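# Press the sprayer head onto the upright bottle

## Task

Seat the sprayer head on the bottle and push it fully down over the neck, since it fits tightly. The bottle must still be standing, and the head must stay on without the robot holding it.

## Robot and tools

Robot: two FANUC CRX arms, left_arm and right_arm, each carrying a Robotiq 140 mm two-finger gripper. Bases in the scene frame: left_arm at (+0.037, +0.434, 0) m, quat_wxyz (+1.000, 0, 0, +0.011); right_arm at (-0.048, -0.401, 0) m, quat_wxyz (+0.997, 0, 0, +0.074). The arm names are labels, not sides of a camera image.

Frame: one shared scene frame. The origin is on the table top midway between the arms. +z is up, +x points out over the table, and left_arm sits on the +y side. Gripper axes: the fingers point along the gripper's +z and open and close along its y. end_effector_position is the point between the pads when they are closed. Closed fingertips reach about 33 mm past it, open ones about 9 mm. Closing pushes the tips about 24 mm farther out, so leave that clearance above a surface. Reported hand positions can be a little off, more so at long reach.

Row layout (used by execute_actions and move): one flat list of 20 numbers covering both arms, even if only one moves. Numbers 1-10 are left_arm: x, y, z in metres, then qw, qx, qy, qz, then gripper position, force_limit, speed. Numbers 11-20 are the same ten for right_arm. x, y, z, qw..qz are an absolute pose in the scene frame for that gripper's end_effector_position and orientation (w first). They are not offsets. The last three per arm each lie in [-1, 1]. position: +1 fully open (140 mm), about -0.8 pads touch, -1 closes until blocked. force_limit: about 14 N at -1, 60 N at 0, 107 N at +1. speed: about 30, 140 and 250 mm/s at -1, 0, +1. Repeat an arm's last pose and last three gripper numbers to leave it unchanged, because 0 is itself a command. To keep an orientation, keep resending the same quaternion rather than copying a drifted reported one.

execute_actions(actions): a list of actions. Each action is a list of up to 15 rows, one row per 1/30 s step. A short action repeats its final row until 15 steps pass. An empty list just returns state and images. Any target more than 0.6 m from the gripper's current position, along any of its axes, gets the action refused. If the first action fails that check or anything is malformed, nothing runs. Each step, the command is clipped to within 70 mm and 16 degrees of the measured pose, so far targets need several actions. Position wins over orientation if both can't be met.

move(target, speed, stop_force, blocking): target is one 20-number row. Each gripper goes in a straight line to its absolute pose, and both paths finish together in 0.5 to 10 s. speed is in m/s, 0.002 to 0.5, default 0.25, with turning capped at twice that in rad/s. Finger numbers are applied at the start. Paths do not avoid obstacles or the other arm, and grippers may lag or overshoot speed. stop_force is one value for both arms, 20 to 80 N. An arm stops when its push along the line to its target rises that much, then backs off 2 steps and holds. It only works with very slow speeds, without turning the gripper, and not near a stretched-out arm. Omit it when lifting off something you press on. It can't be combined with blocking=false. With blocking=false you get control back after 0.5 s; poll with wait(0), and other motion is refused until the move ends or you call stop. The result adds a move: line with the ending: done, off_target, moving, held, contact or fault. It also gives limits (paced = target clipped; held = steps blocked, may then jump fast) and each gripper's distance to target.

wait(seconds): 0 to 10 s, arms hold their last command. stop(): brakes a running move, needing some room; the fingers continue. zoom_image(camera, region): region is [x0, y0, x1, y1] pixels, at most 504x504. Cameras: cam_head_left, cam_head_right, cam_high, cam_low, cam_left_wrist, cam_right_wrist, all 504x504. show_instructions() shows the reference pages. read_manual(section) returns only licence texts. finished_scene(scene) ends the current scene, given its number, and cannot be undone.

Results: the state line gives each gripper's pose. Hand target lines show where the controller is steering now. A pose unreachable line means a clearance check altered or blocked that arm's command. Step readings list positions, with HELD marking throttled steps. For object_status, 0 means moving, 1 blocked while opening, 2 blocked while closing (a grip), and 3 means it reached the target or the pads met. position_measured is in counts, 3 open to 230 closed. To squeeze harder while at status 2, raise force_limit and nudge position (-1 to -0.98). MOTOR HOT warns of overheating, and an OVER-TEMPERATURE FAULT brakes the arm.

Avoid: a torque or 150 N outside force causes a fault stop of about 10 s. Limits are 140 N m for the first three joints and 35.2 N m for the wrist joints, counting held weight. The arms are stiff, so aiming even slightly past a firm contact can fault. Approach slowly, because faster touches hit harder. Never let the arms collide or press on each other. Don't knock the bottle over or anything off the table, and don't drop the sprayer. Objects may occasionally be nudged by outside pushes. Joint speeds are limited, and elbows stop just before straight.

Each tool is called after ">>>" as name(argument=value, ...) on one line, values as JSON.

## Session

>>> show_instructions()

>>> execute_actions(actions=[])

Reference images for this scene: manual page 1, manual page 2, manual page 3, manual page 4, manual page 5.

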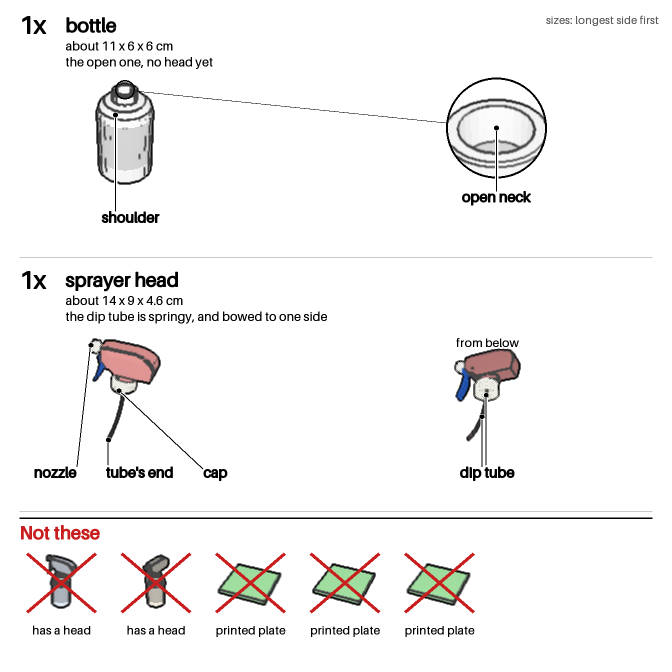

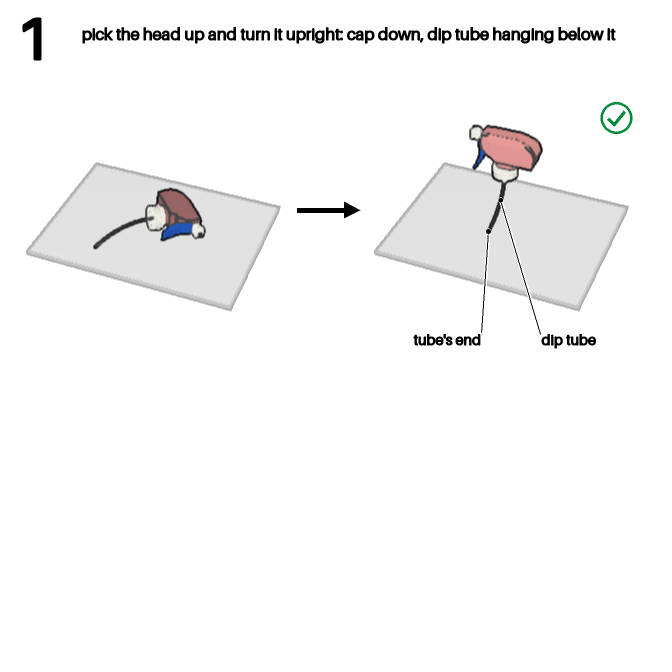

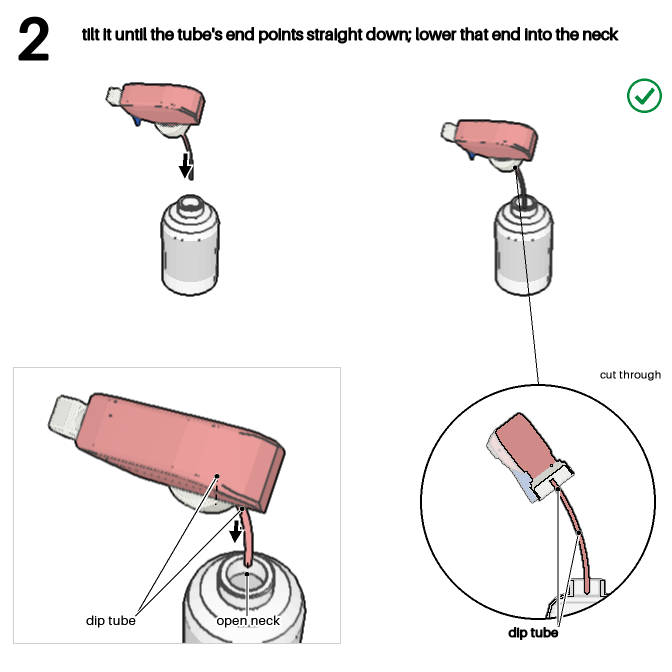

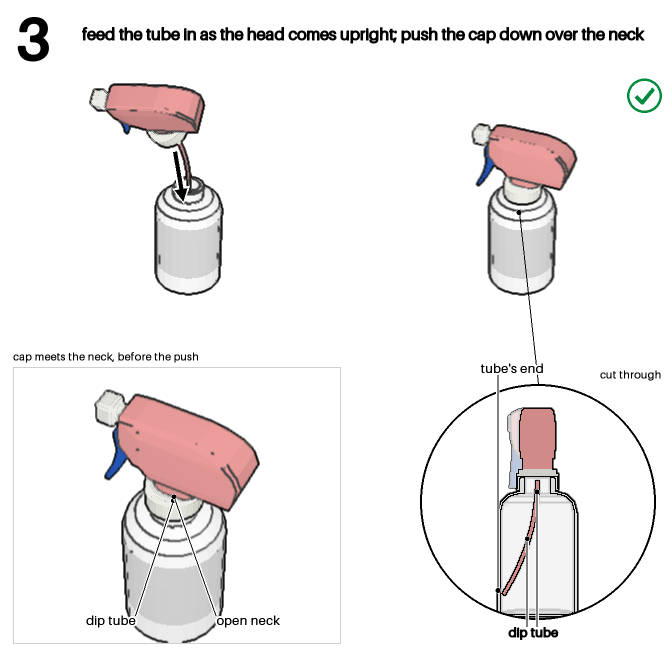

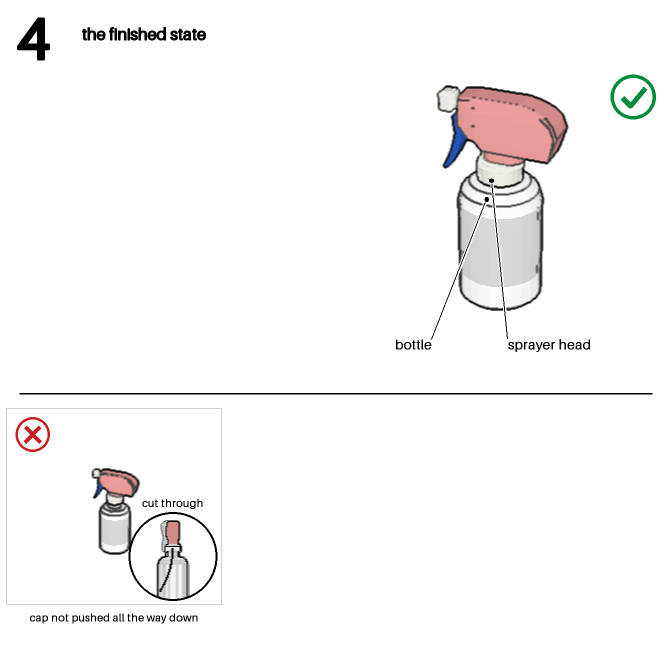

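Scene clock: 0.00 s.
left_arm: end_effector_position=(+0.6777, +0.3446, +0.3829) position_measured=3 object_status=3 end_effector_quat_wxyz=(+0.508, -0.104, +0.832, -0.196) | right_arm: end_effector_position=(-0.0862, +0.0767, +0.3855) position_measured=3 object_status=3 end_effector_quat_wxyz=(-0.011, +0.890, -0.041, -0.454)
Joint positions: left_arm=[ 0.001 -0.302 -0.701  1.437 -0.245 -2.622] | right_arm=[ 1.061  0.177  0.44  -0.991 -1.958 -0.073]
Joint velocities: left_arm=[ 0.001  0.    -0.     0.003 -0.     0.002] | right_arm=[ 0.  0.  0. -0.  0.  0.]
Hand target (left_arm): +0.678, +0.345, +0.383; +0.508, -0.104, +0.832, -0.196
Hand target (right_arm): -0.086, +0.077, +0.386; -0.011, +0.890, -0.041, -0.454

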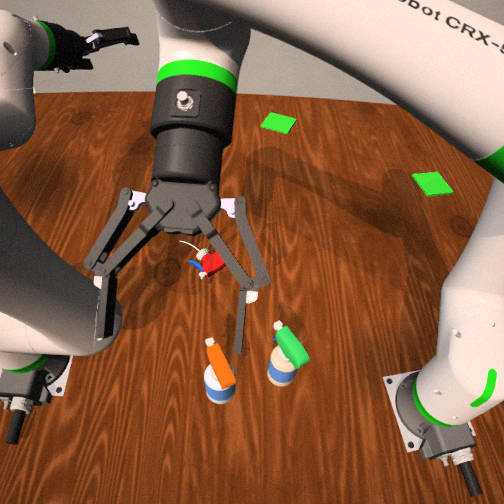

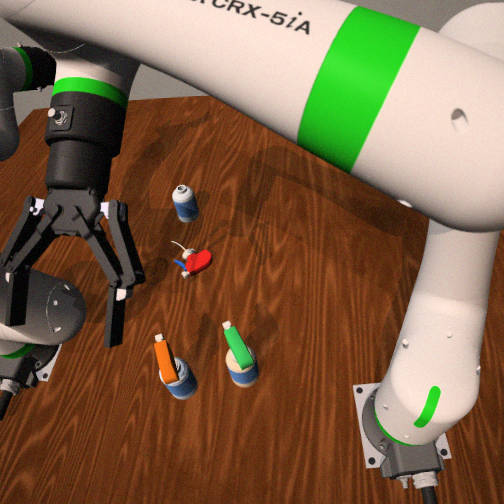

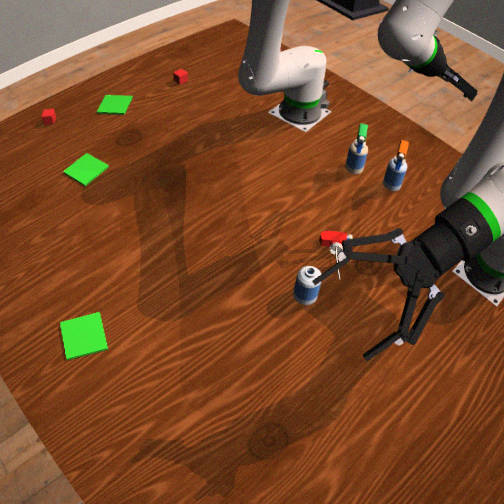

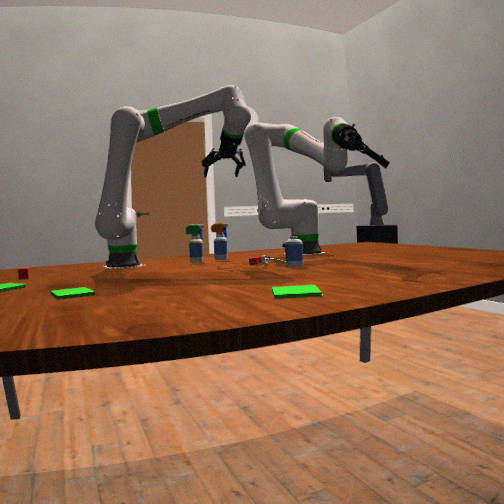

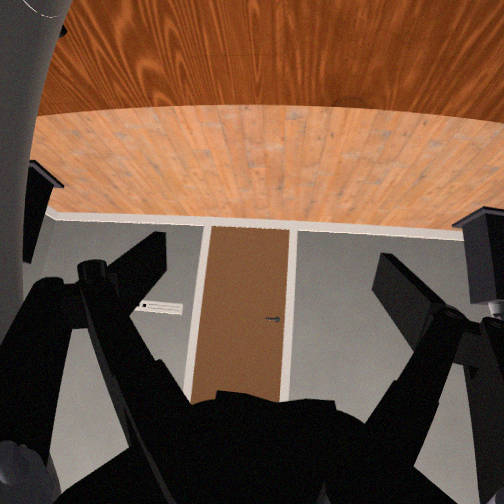

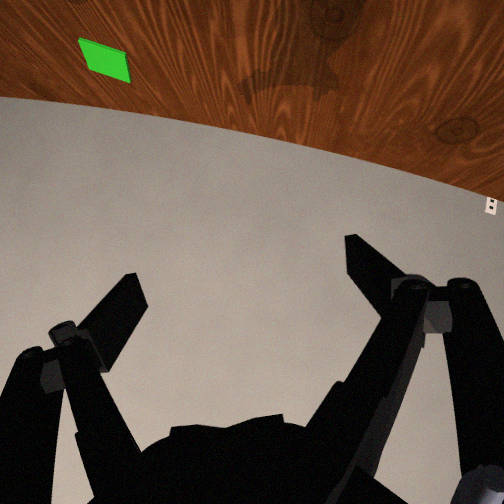

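>>> move(target=[0.31,0.075,0.16,0,0.462,-0.887,0,1,0,0, 0.48,-0.08,0.15,-0.38,0.596,0.596,0.38,1,0,0], speed=0.3)

Scene clock: 9.37 s.
left_arm: end_effector_position=(+0.3119, +0.0735, +0.1588) position_measured=3 object_status=3 end_effector_quat_wxyz=(-0.000, -0.461, +0.887, -0.003) | right_arm: end_effector_position=(+0.4797, -0.0809, +0.1499) position_measured=3 object_status=3 end_effector_quat_wxyz=(-0.383, +0.596, +0.594, +0.381)
Joint positions: left_arm=[-0.647  0.023 -0.164  0.003 -1.379  0.012] | right_arm=[-0.065  0.413  0.059 -1.189 -1.355  3.433]
Joint velocities: left_arm=[-0.001  0.    -0.    -0.001  0.     0.   ] | right_arm=[ 0.001  0.001  0.001 -0.     0.001 -0.001]
Hand target (left_arm): +0.312, +0.073, +0.159; -0.000, -0.461, +0.887, -0.003
Hand target (right_arm): +0.480, -0.081, +0.150; -0.383, +0.596, +0.594, +0.381
Off the commanded pose (left_arm): 0.003 m, 0 deg.
Off the commanded pose (right_arm): 0.001 m, 0 deg.
move: done

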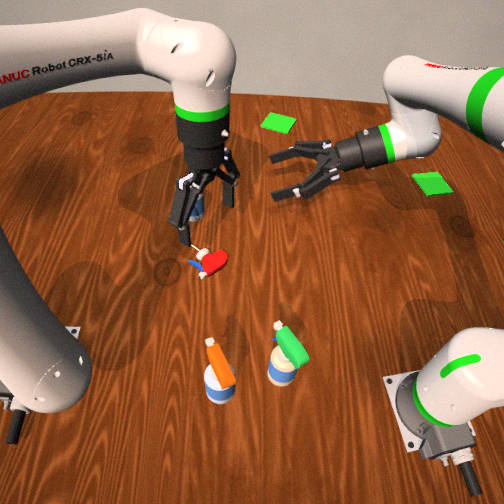

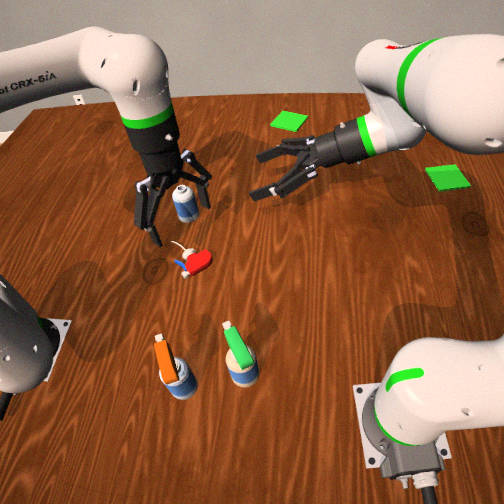

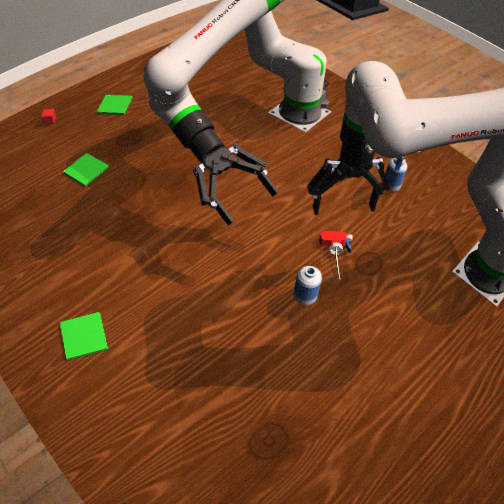

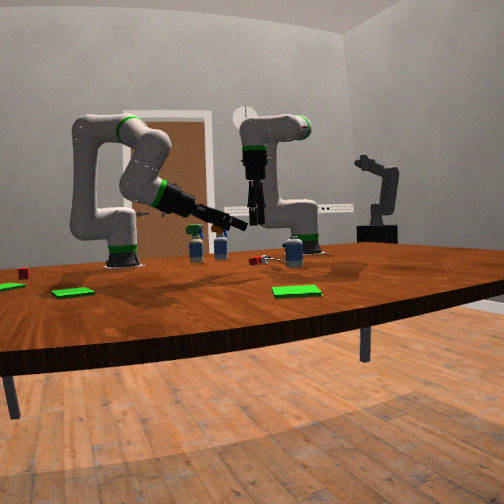

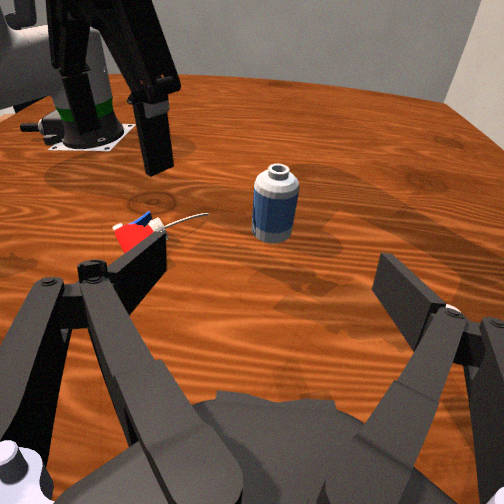

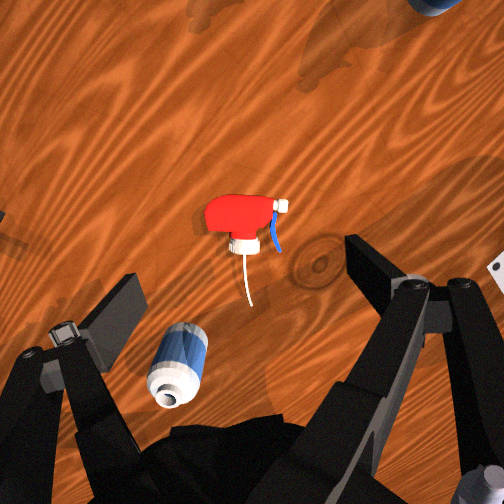

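>>> move(target=[0.321,0.066,0.05,0,0.35,-0.937,0,1,0,0, 0.48,-0.08,0.15,-0.38,0.596,0.596,0.38,1,0,0], speed=0.2)

Scene clock: 15.17 s.
left_arm: end_effector_position=(+0.3213, +0.0657, +0.0500) position_measured=3 object_status=3 end_effector_quat_wxyz=(-0.000, -0.350, +0.937, -0.000) | right_arm: end_effector_position=(+0.4800, -0.0800, +0.1500) position_measured=3 object_status=3 end_effector_quat_wxyz=(-0.380, +0.596, +0.596, +0.380)
Joint positions: left_arm=[-0.651  0.142 -0.302  0.    -1.128 -0.227] | right_arm=[-0.059  0.41   0.059 -1.183 -1.349  3.429]
Joint velocities: left_arm=[ 0.001  0.001 -0.     0.002  0.     0.   ] | right_arm=[-0.     0.     0.     0.    -0.001 -0.001]
Hand target (left_arm): +0.321, +0.066, +0.050; -0.000, -0.350, +0.937, -0.000
Hand target (right_arm): +0.480, -0.080, +0.150; -0.380, +0.596, +0.596, +0.380
Off the commanded pose (left_arm): 0.000 m, 0 deg.
Off the commanded pose (right_arm): 0.000 m, 0 deg.
move: done

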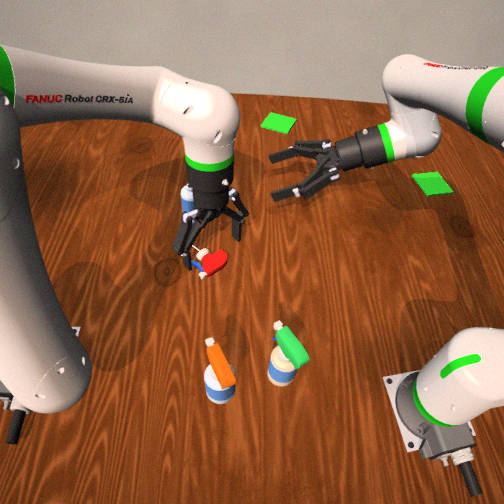

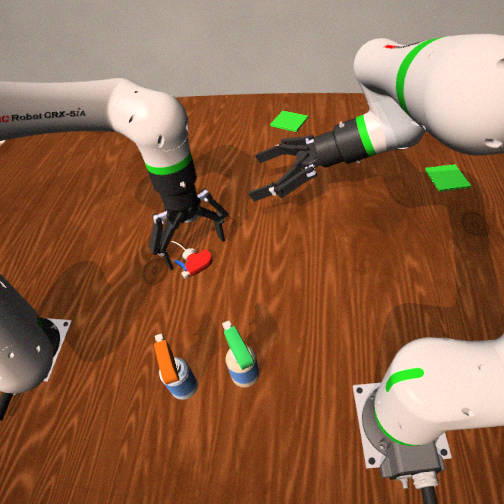

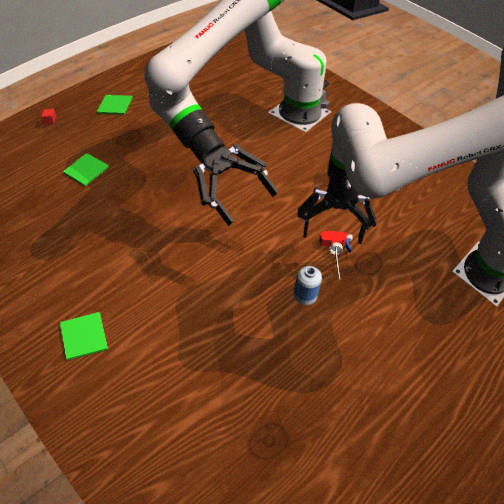

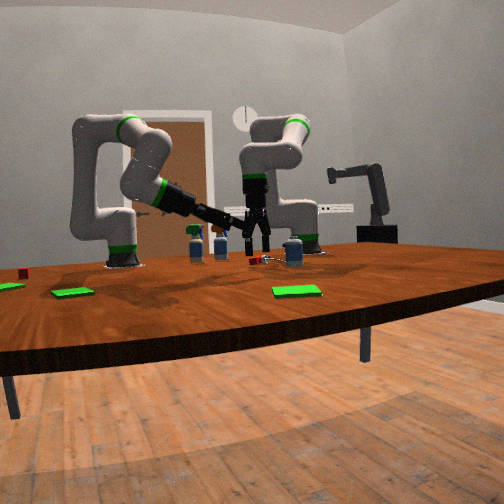

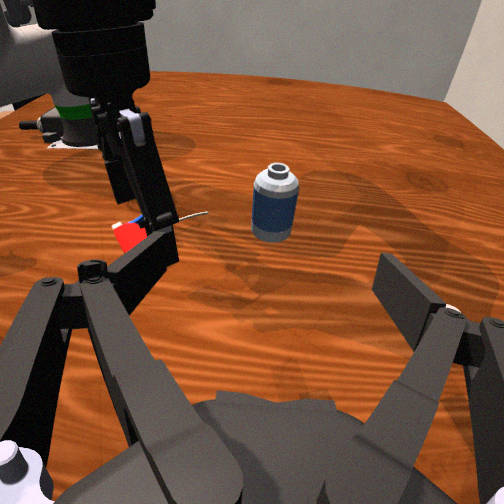

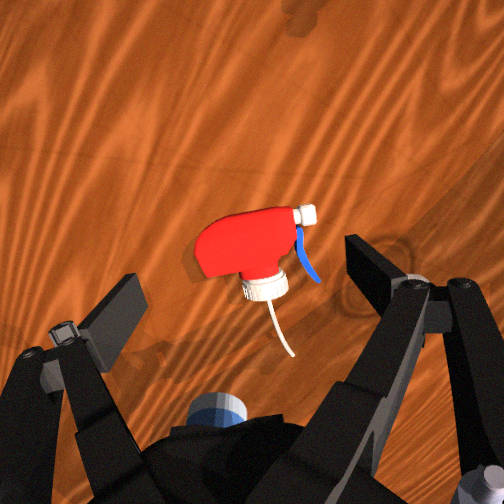

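>>> move(target=[0.302,0.059,0.03,0,0.35,-0.937,0,1,0,0, 0.48,-0.08,0.15,-0.38,0.596,0.596,0.38,1,0,0], speed=0.1)

>>> move(target=[0.302,0.059,0.03,0,0.35,-0.937,0,-1,1,0, 0.48,-0.08,0.15,-0.38,0.596,0.596,0.38,1,0,0], speed=0.1)

>>> move(target=[0.33,0.15,0.25,0,0.35,-0.937,0,-1,1,0, 0.48,0.03,0.07,-0.38,0.596,0.596,0.38,1,0,0], speed=0.3)

Scene clock: 20.67 s.
left_arm: end_effector_position=(+0.3020, +0.0588, +0.0300) position_measured=3 object_status=3 end_effector_quat_wxyz=(-0.000, -0.350, +0.937, -0.000) | right_arm: end_effector_position=(+0.4800, -0.0800, +0.1500) position_measured=3 object_status=3 end_effector_quat_wxyz=(-0.380, +0.596, +0.596, +0.380)
Joint positions: left_arm=[-0.69   0.151 -0.344  0.    -1.077 -0.188] | right_arm=[-0.059  0.41   0.059 -1.183 -1.349  3.429]
Joint velocities: left_arm=[-0.002 -0.001 -0.    -0.002  0.     0.001] | right_arm=[-0.001 -0.    -0.    -0.001  0.     0.   ]
Hand target (left_arm): +0.302, +0.059, +0.030; -0.000, -0.350, +0.937, -0.000
Hand target (right_arm): +0.480, -0.080, +0.150; -0.380, +0.596, +0.596, +0.380
Off the commanded pose (left_arm): 0.000 m, 0 deg.
Off the commanded pose (right_arm): 0.000 m, 0 deg.
move: done

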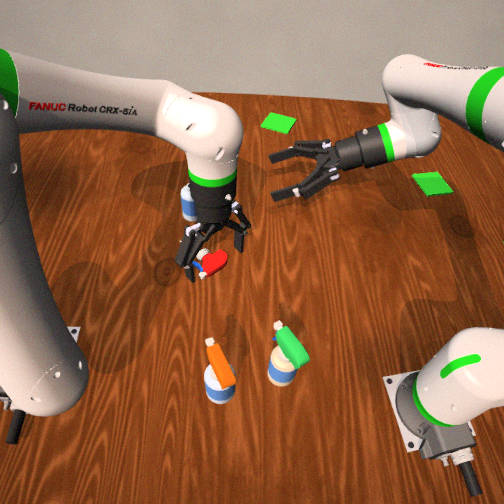

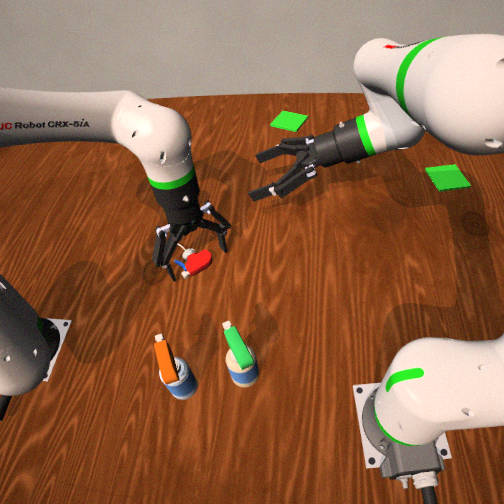

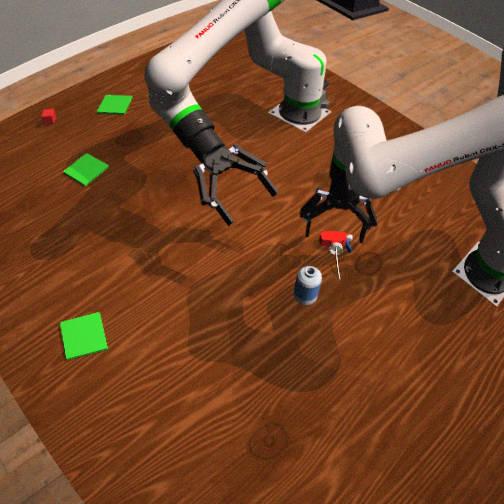

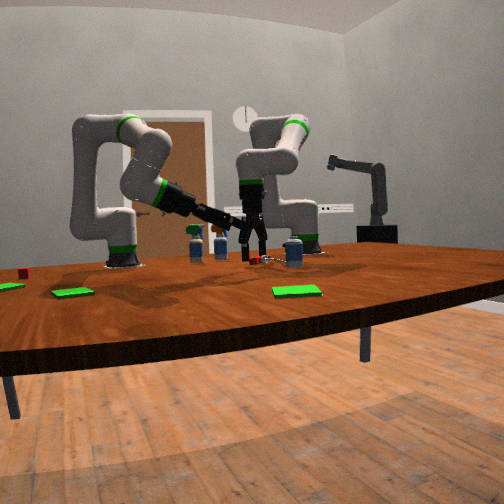

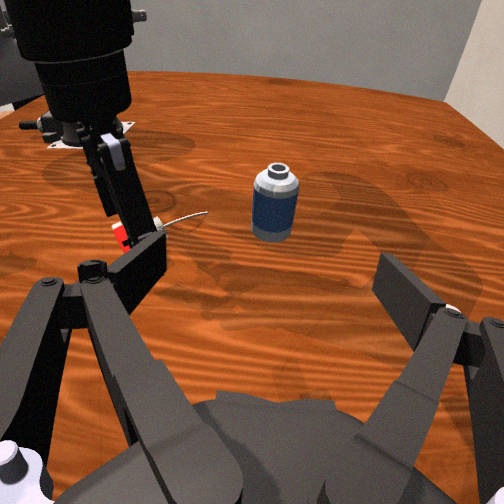

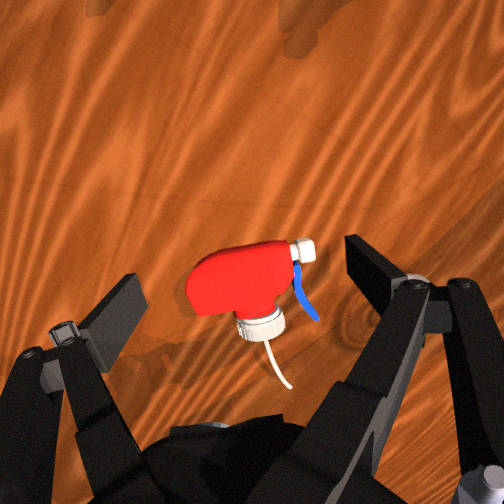

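Scene clock: 21.37 s.
left_arm: end_effector_position=(+0.3020, +0.0589, +0.0301) position_measured=103 object_status=2 end_effector_quat_wxyz=(-0.000, -0.350, +0.937, -0.000) | right_arm: end_effector_position=(+0.4800, -0.0800, +0.1500) position_measured=3 object_status=3 end_effector_quat_wxyz=(-0.380, +0.596, +0.596, +0.380)
Joint positions: left_arm=[-0.69   0.15  -0.343  0.    -1.077 -0.188] | right_arm=[-0.059  0.41   0.059 -1.183 -1.349  3.429]
Joint velocities: left_arm=[-0.     0.001 -0.    -0.001  0.    -0.001] | right_arm=[-0.     0.    -0.    -0.     0.001 -0.001]
Hand target (left_arm): +0.302, +0.059, +0.030; -0.000, -0.350, +0.937, -0.000
Hand target (right_arm): +0.480, -0.080, +0.150; -0.380, +0.596, +0.596, +0.380
Off the commanded pose (left_arm): 0.000 m, 0 deg.
Off the commanded pose (right_arm): 0.000 m, 0 deg.
move: done

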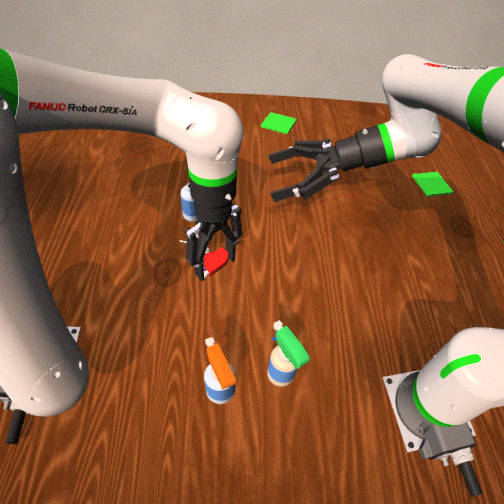

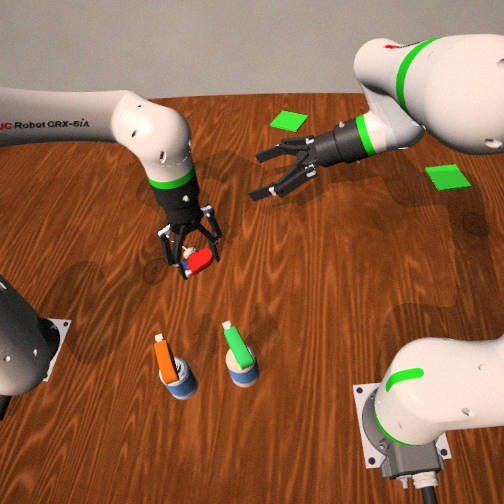

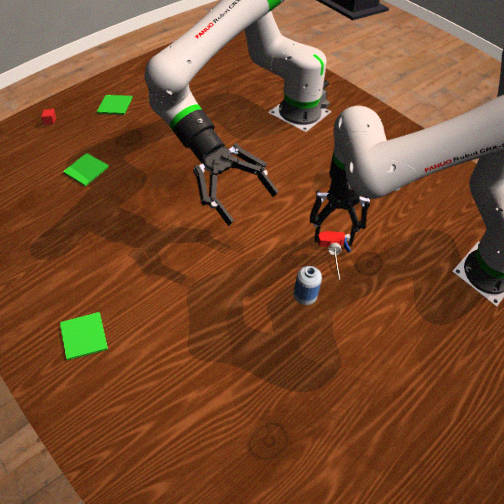

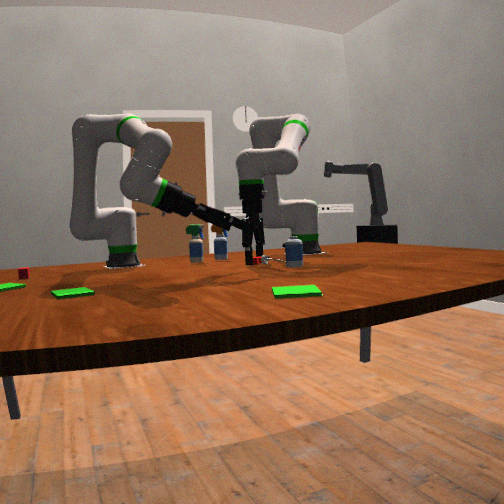

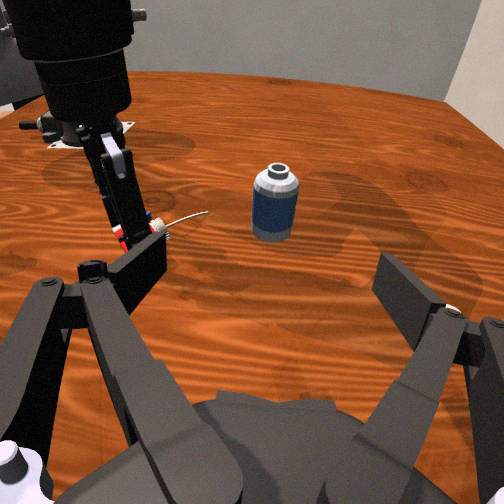

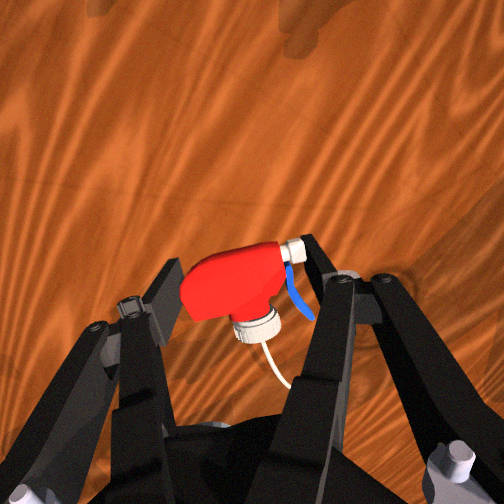

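Scene clock: 22.60 s.
left_arm: end_effector_position=(+0.3293, +0.1509, +0.2499) position_measured=104 object_status=2 end_effector_quat_wxyz=(+0.001, -0.350, +0.937, +0.001) | right_arm: end_effector_position=(+0.4800, +0.0299, +0.0698) position_measured=3 object_status=3 end_effector_quat_wxyz=(-0.380, +0.596, +0.596, +0.380)
Joint positions: left_arm=[-0.467 -0.108 -0.076 -0.002 -1.604 -0.41 ] | right_arm=[ 0.122  0.558  0.067 -1.283 -1.146  3.509]
Joint velocities: left_arm=[ 0.001 -0.     0.001  0.001 -0.     0.   ] | right_arm=[-0.     0.     0.    -0.    -0.001 -0.   ]
Hand target (left_arm): +0.329, +0.151, +0.250; +0.001, -0.350, +0.937, +0.001
Hand target (right_arm): +0.480, +0.030, +0.070; -0.380, +0.596, +0.596, +0.380
Off the commanded pose (left_arm): 0.001 m, 0 deg.
Off the commanded pose (right_arm): 0.000 m, 0 deg.
move: done

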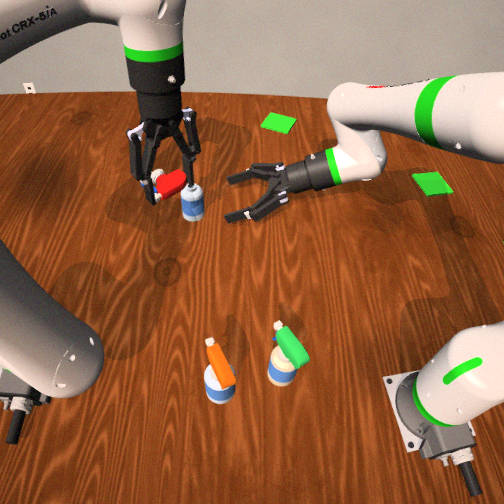

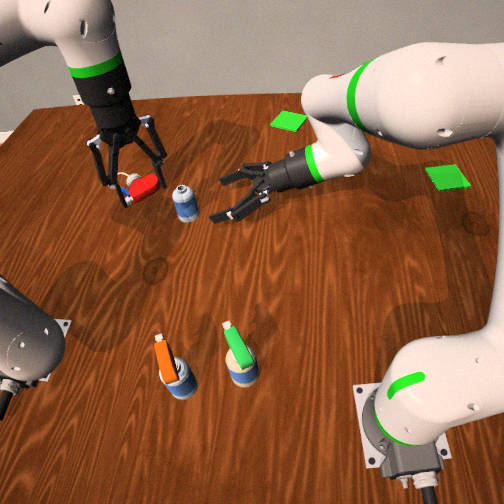

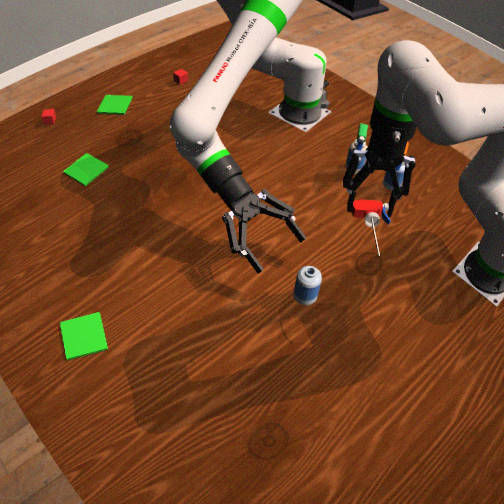

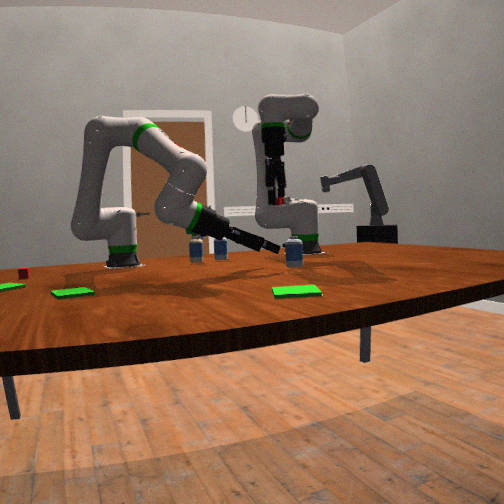

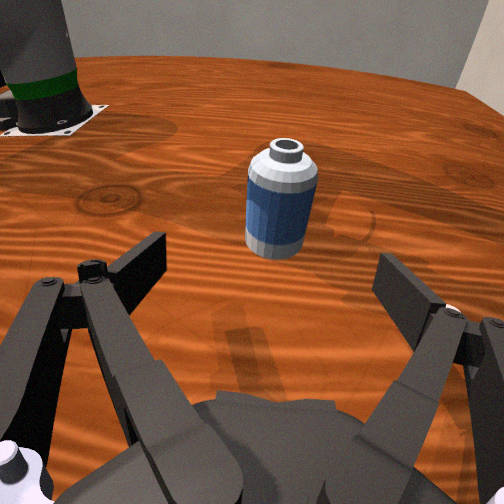

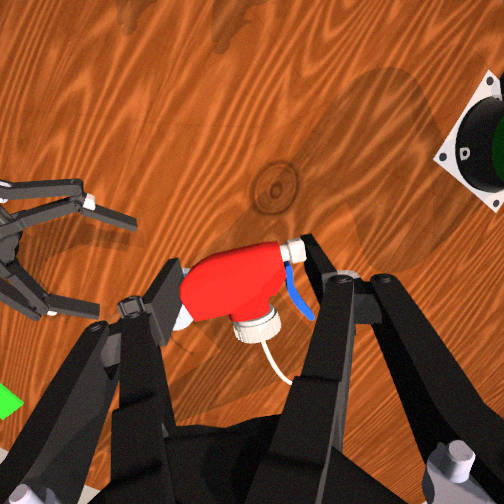

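>>> move(target=[0.49,0.2,0.3,0.4685,0.4685,-0.5295,0.5295,-1,1,0, 0.485,0.132,0.05,-0.38,0.596,0.596,0.38,1,0,0], speed=0.3)

>>> move(target=[0.49,0.2,0.3,0.4685,0.4685,-0.5295,0.5295,-1,1,0, 0.485,0.132,0.05,-0.38,0.596,0.596,0.38,-1,0,-0.3], speed=0.3)

>>> zoom_image(camera="cam_low", region=[230,160,350,280])

Scene clock: 32.97 s.
left_arm: end_effector_position=(+0.4887, +0.2000, +0.2987) position_measured=104 object_status=2 end_effector_quat_wxyz=(+0.468, +0.471, -0.530, +0.527) | right_arm: end_effector_position=(+0.4851, +0.1319, +0.0497) position_measured=3 object_status=3 end_effector_quat_wxyz=(-0.380, +0.596, +0.596, +0.380)
Joint positions: left_arm=[ 0.323  0.285 -0.666  1.283 -1.763 -1.098] | right_arm=[ 0.281  0.652  0.173 -1.331 -1.014  3.456]
Joint velocities: left_arm=[-0.002 -0.    -0.     0.001 -0.     0.001] | right_arm=[-0.     0.     0.     0.001 -0.    -0.   ]
Hand target (left_arm): +0.489, +0.200, +0.299; +0.468, +0.471, -0.530, +0.527
Hand target (right_arm): +0.485, +0.132, +0.050; -0.380, +0.596, +0.596, +0.380
Off the commanded pose (left_arm): 0.002 m, 0 deg.
Off the commanded pose (right_arm): 0.000 m, 0 deg.
move: done

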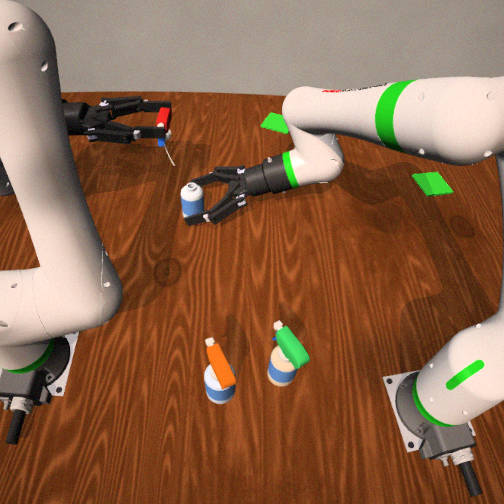

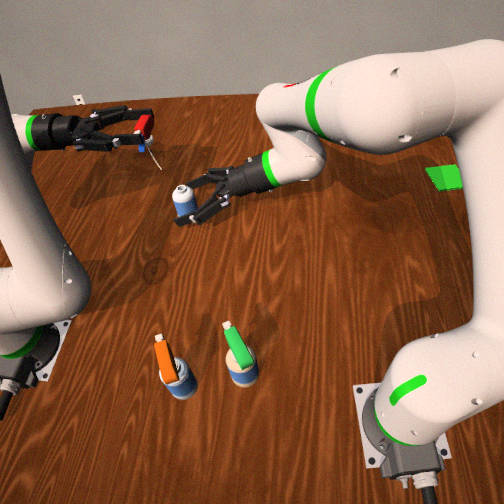

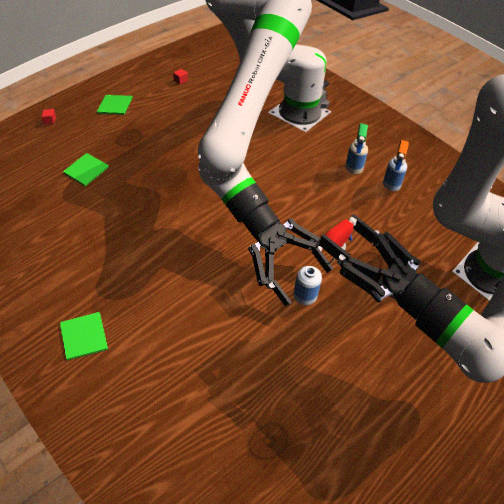

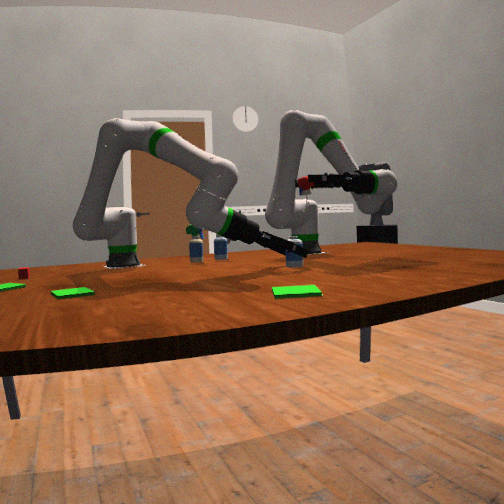

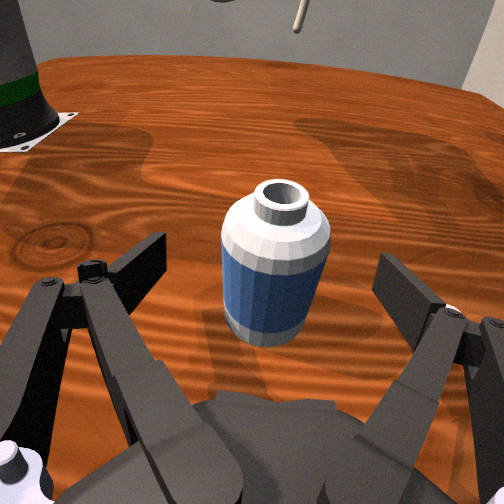

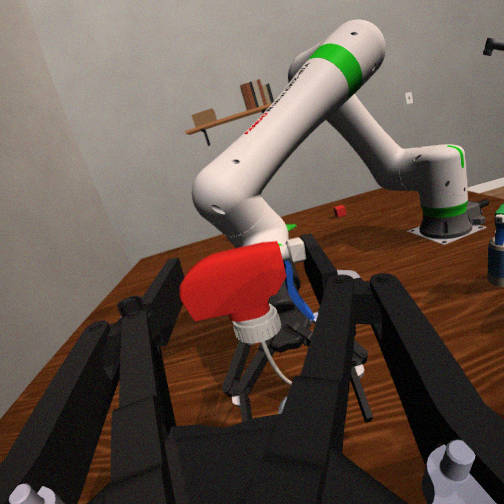

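Scene clock: 34.00 s.
left_arm: end_effector_position=(+0.4900, +0.2000, +0.3000) position_measured=104 object_status=2 end_effector_quat_wxyz=(+0.469, +0.469, -0.530, +0.530) | right_arm: end_effector_position=(+0.4850, +0.1320, +0.0501) position_measured=143 object_status=2 end_effector_quat_wxyz=(-0.380, +0.596, +0.596, +0.380)
Joint positions: left_arm=[ 0.321  0.289 -0.663  1.288 -1.767 -1.102] | right_arm=[ 0.281  0.652  0.172 -1.332 -1.014  3.457]
Joint velocities: left_arm=[ 0.002 -0.    -0.     0.    -0.     0.001] | right_arm=[ 0.001 -0.     0.    -0.    -0.001  0.001]
Hand target (left_arm): +0.490, +0.200, +0.300; +0.469, +0.469, -0.530, +0.530
Hand target (right_arm): +0.485, +0.132, +0.050; -0.380, +0.596, +0.596, +0.380
Off the commanded pose (left_arm): 0.000 m, 0 deg.
Off the commanded pose (right_arm): 0.000 m, 0 deg.
move: done

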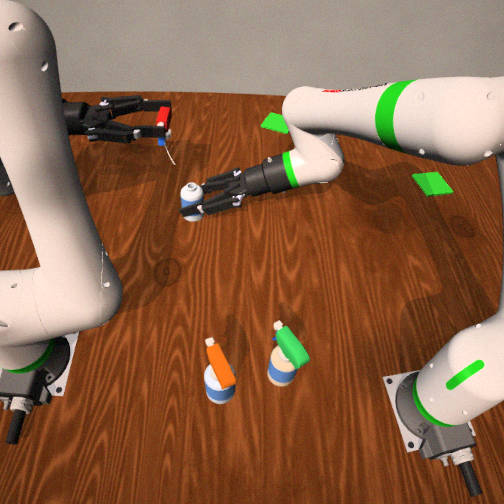

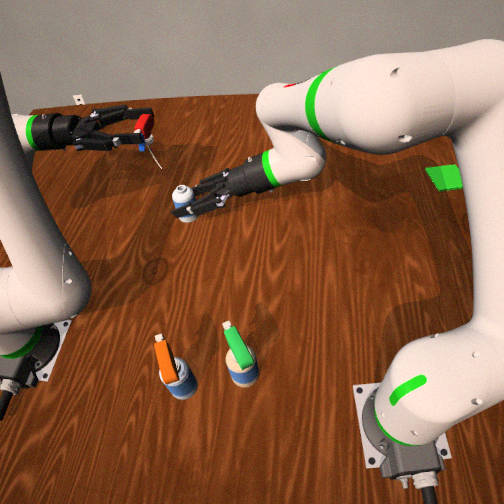

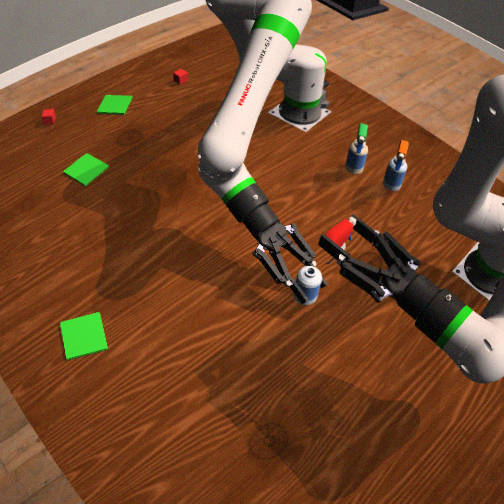

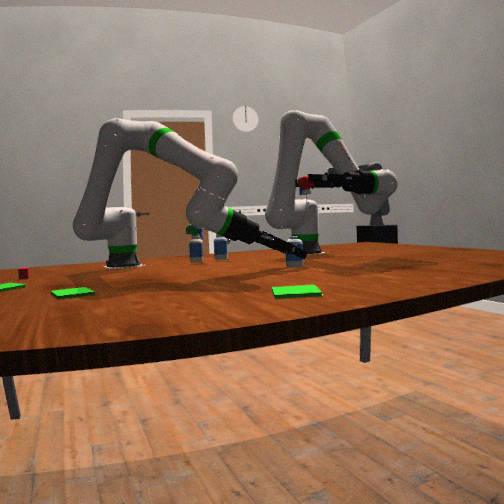

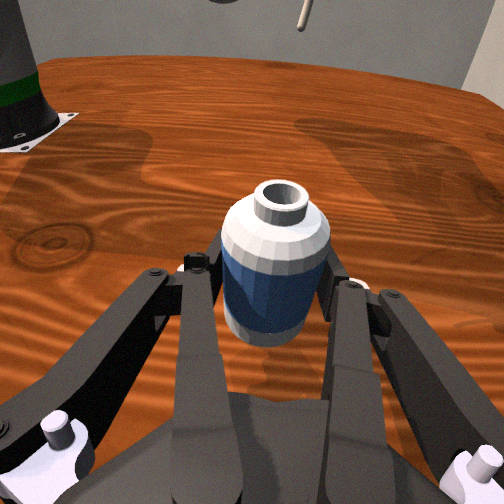

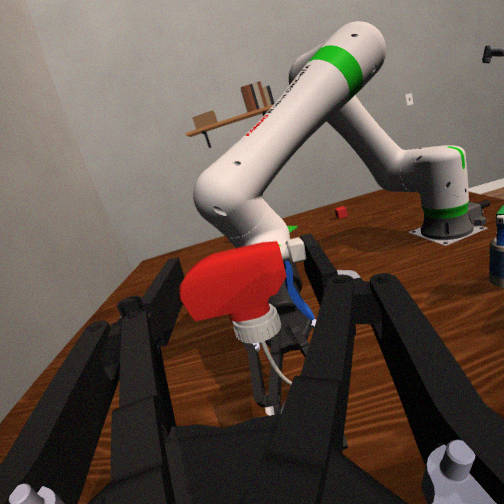

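Region (230, 160, 350, 280) of cam_low's 504x504 image, scaled by 4.200, with more detail than that image has.

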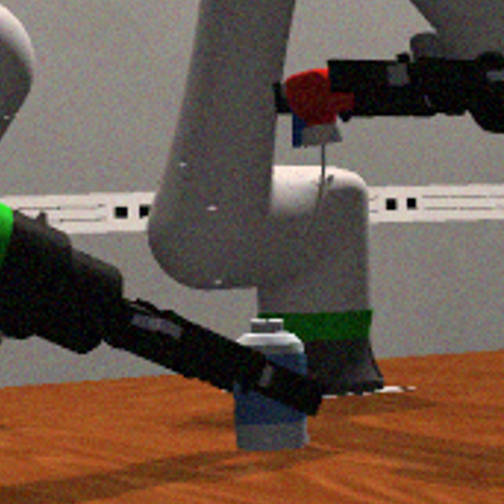

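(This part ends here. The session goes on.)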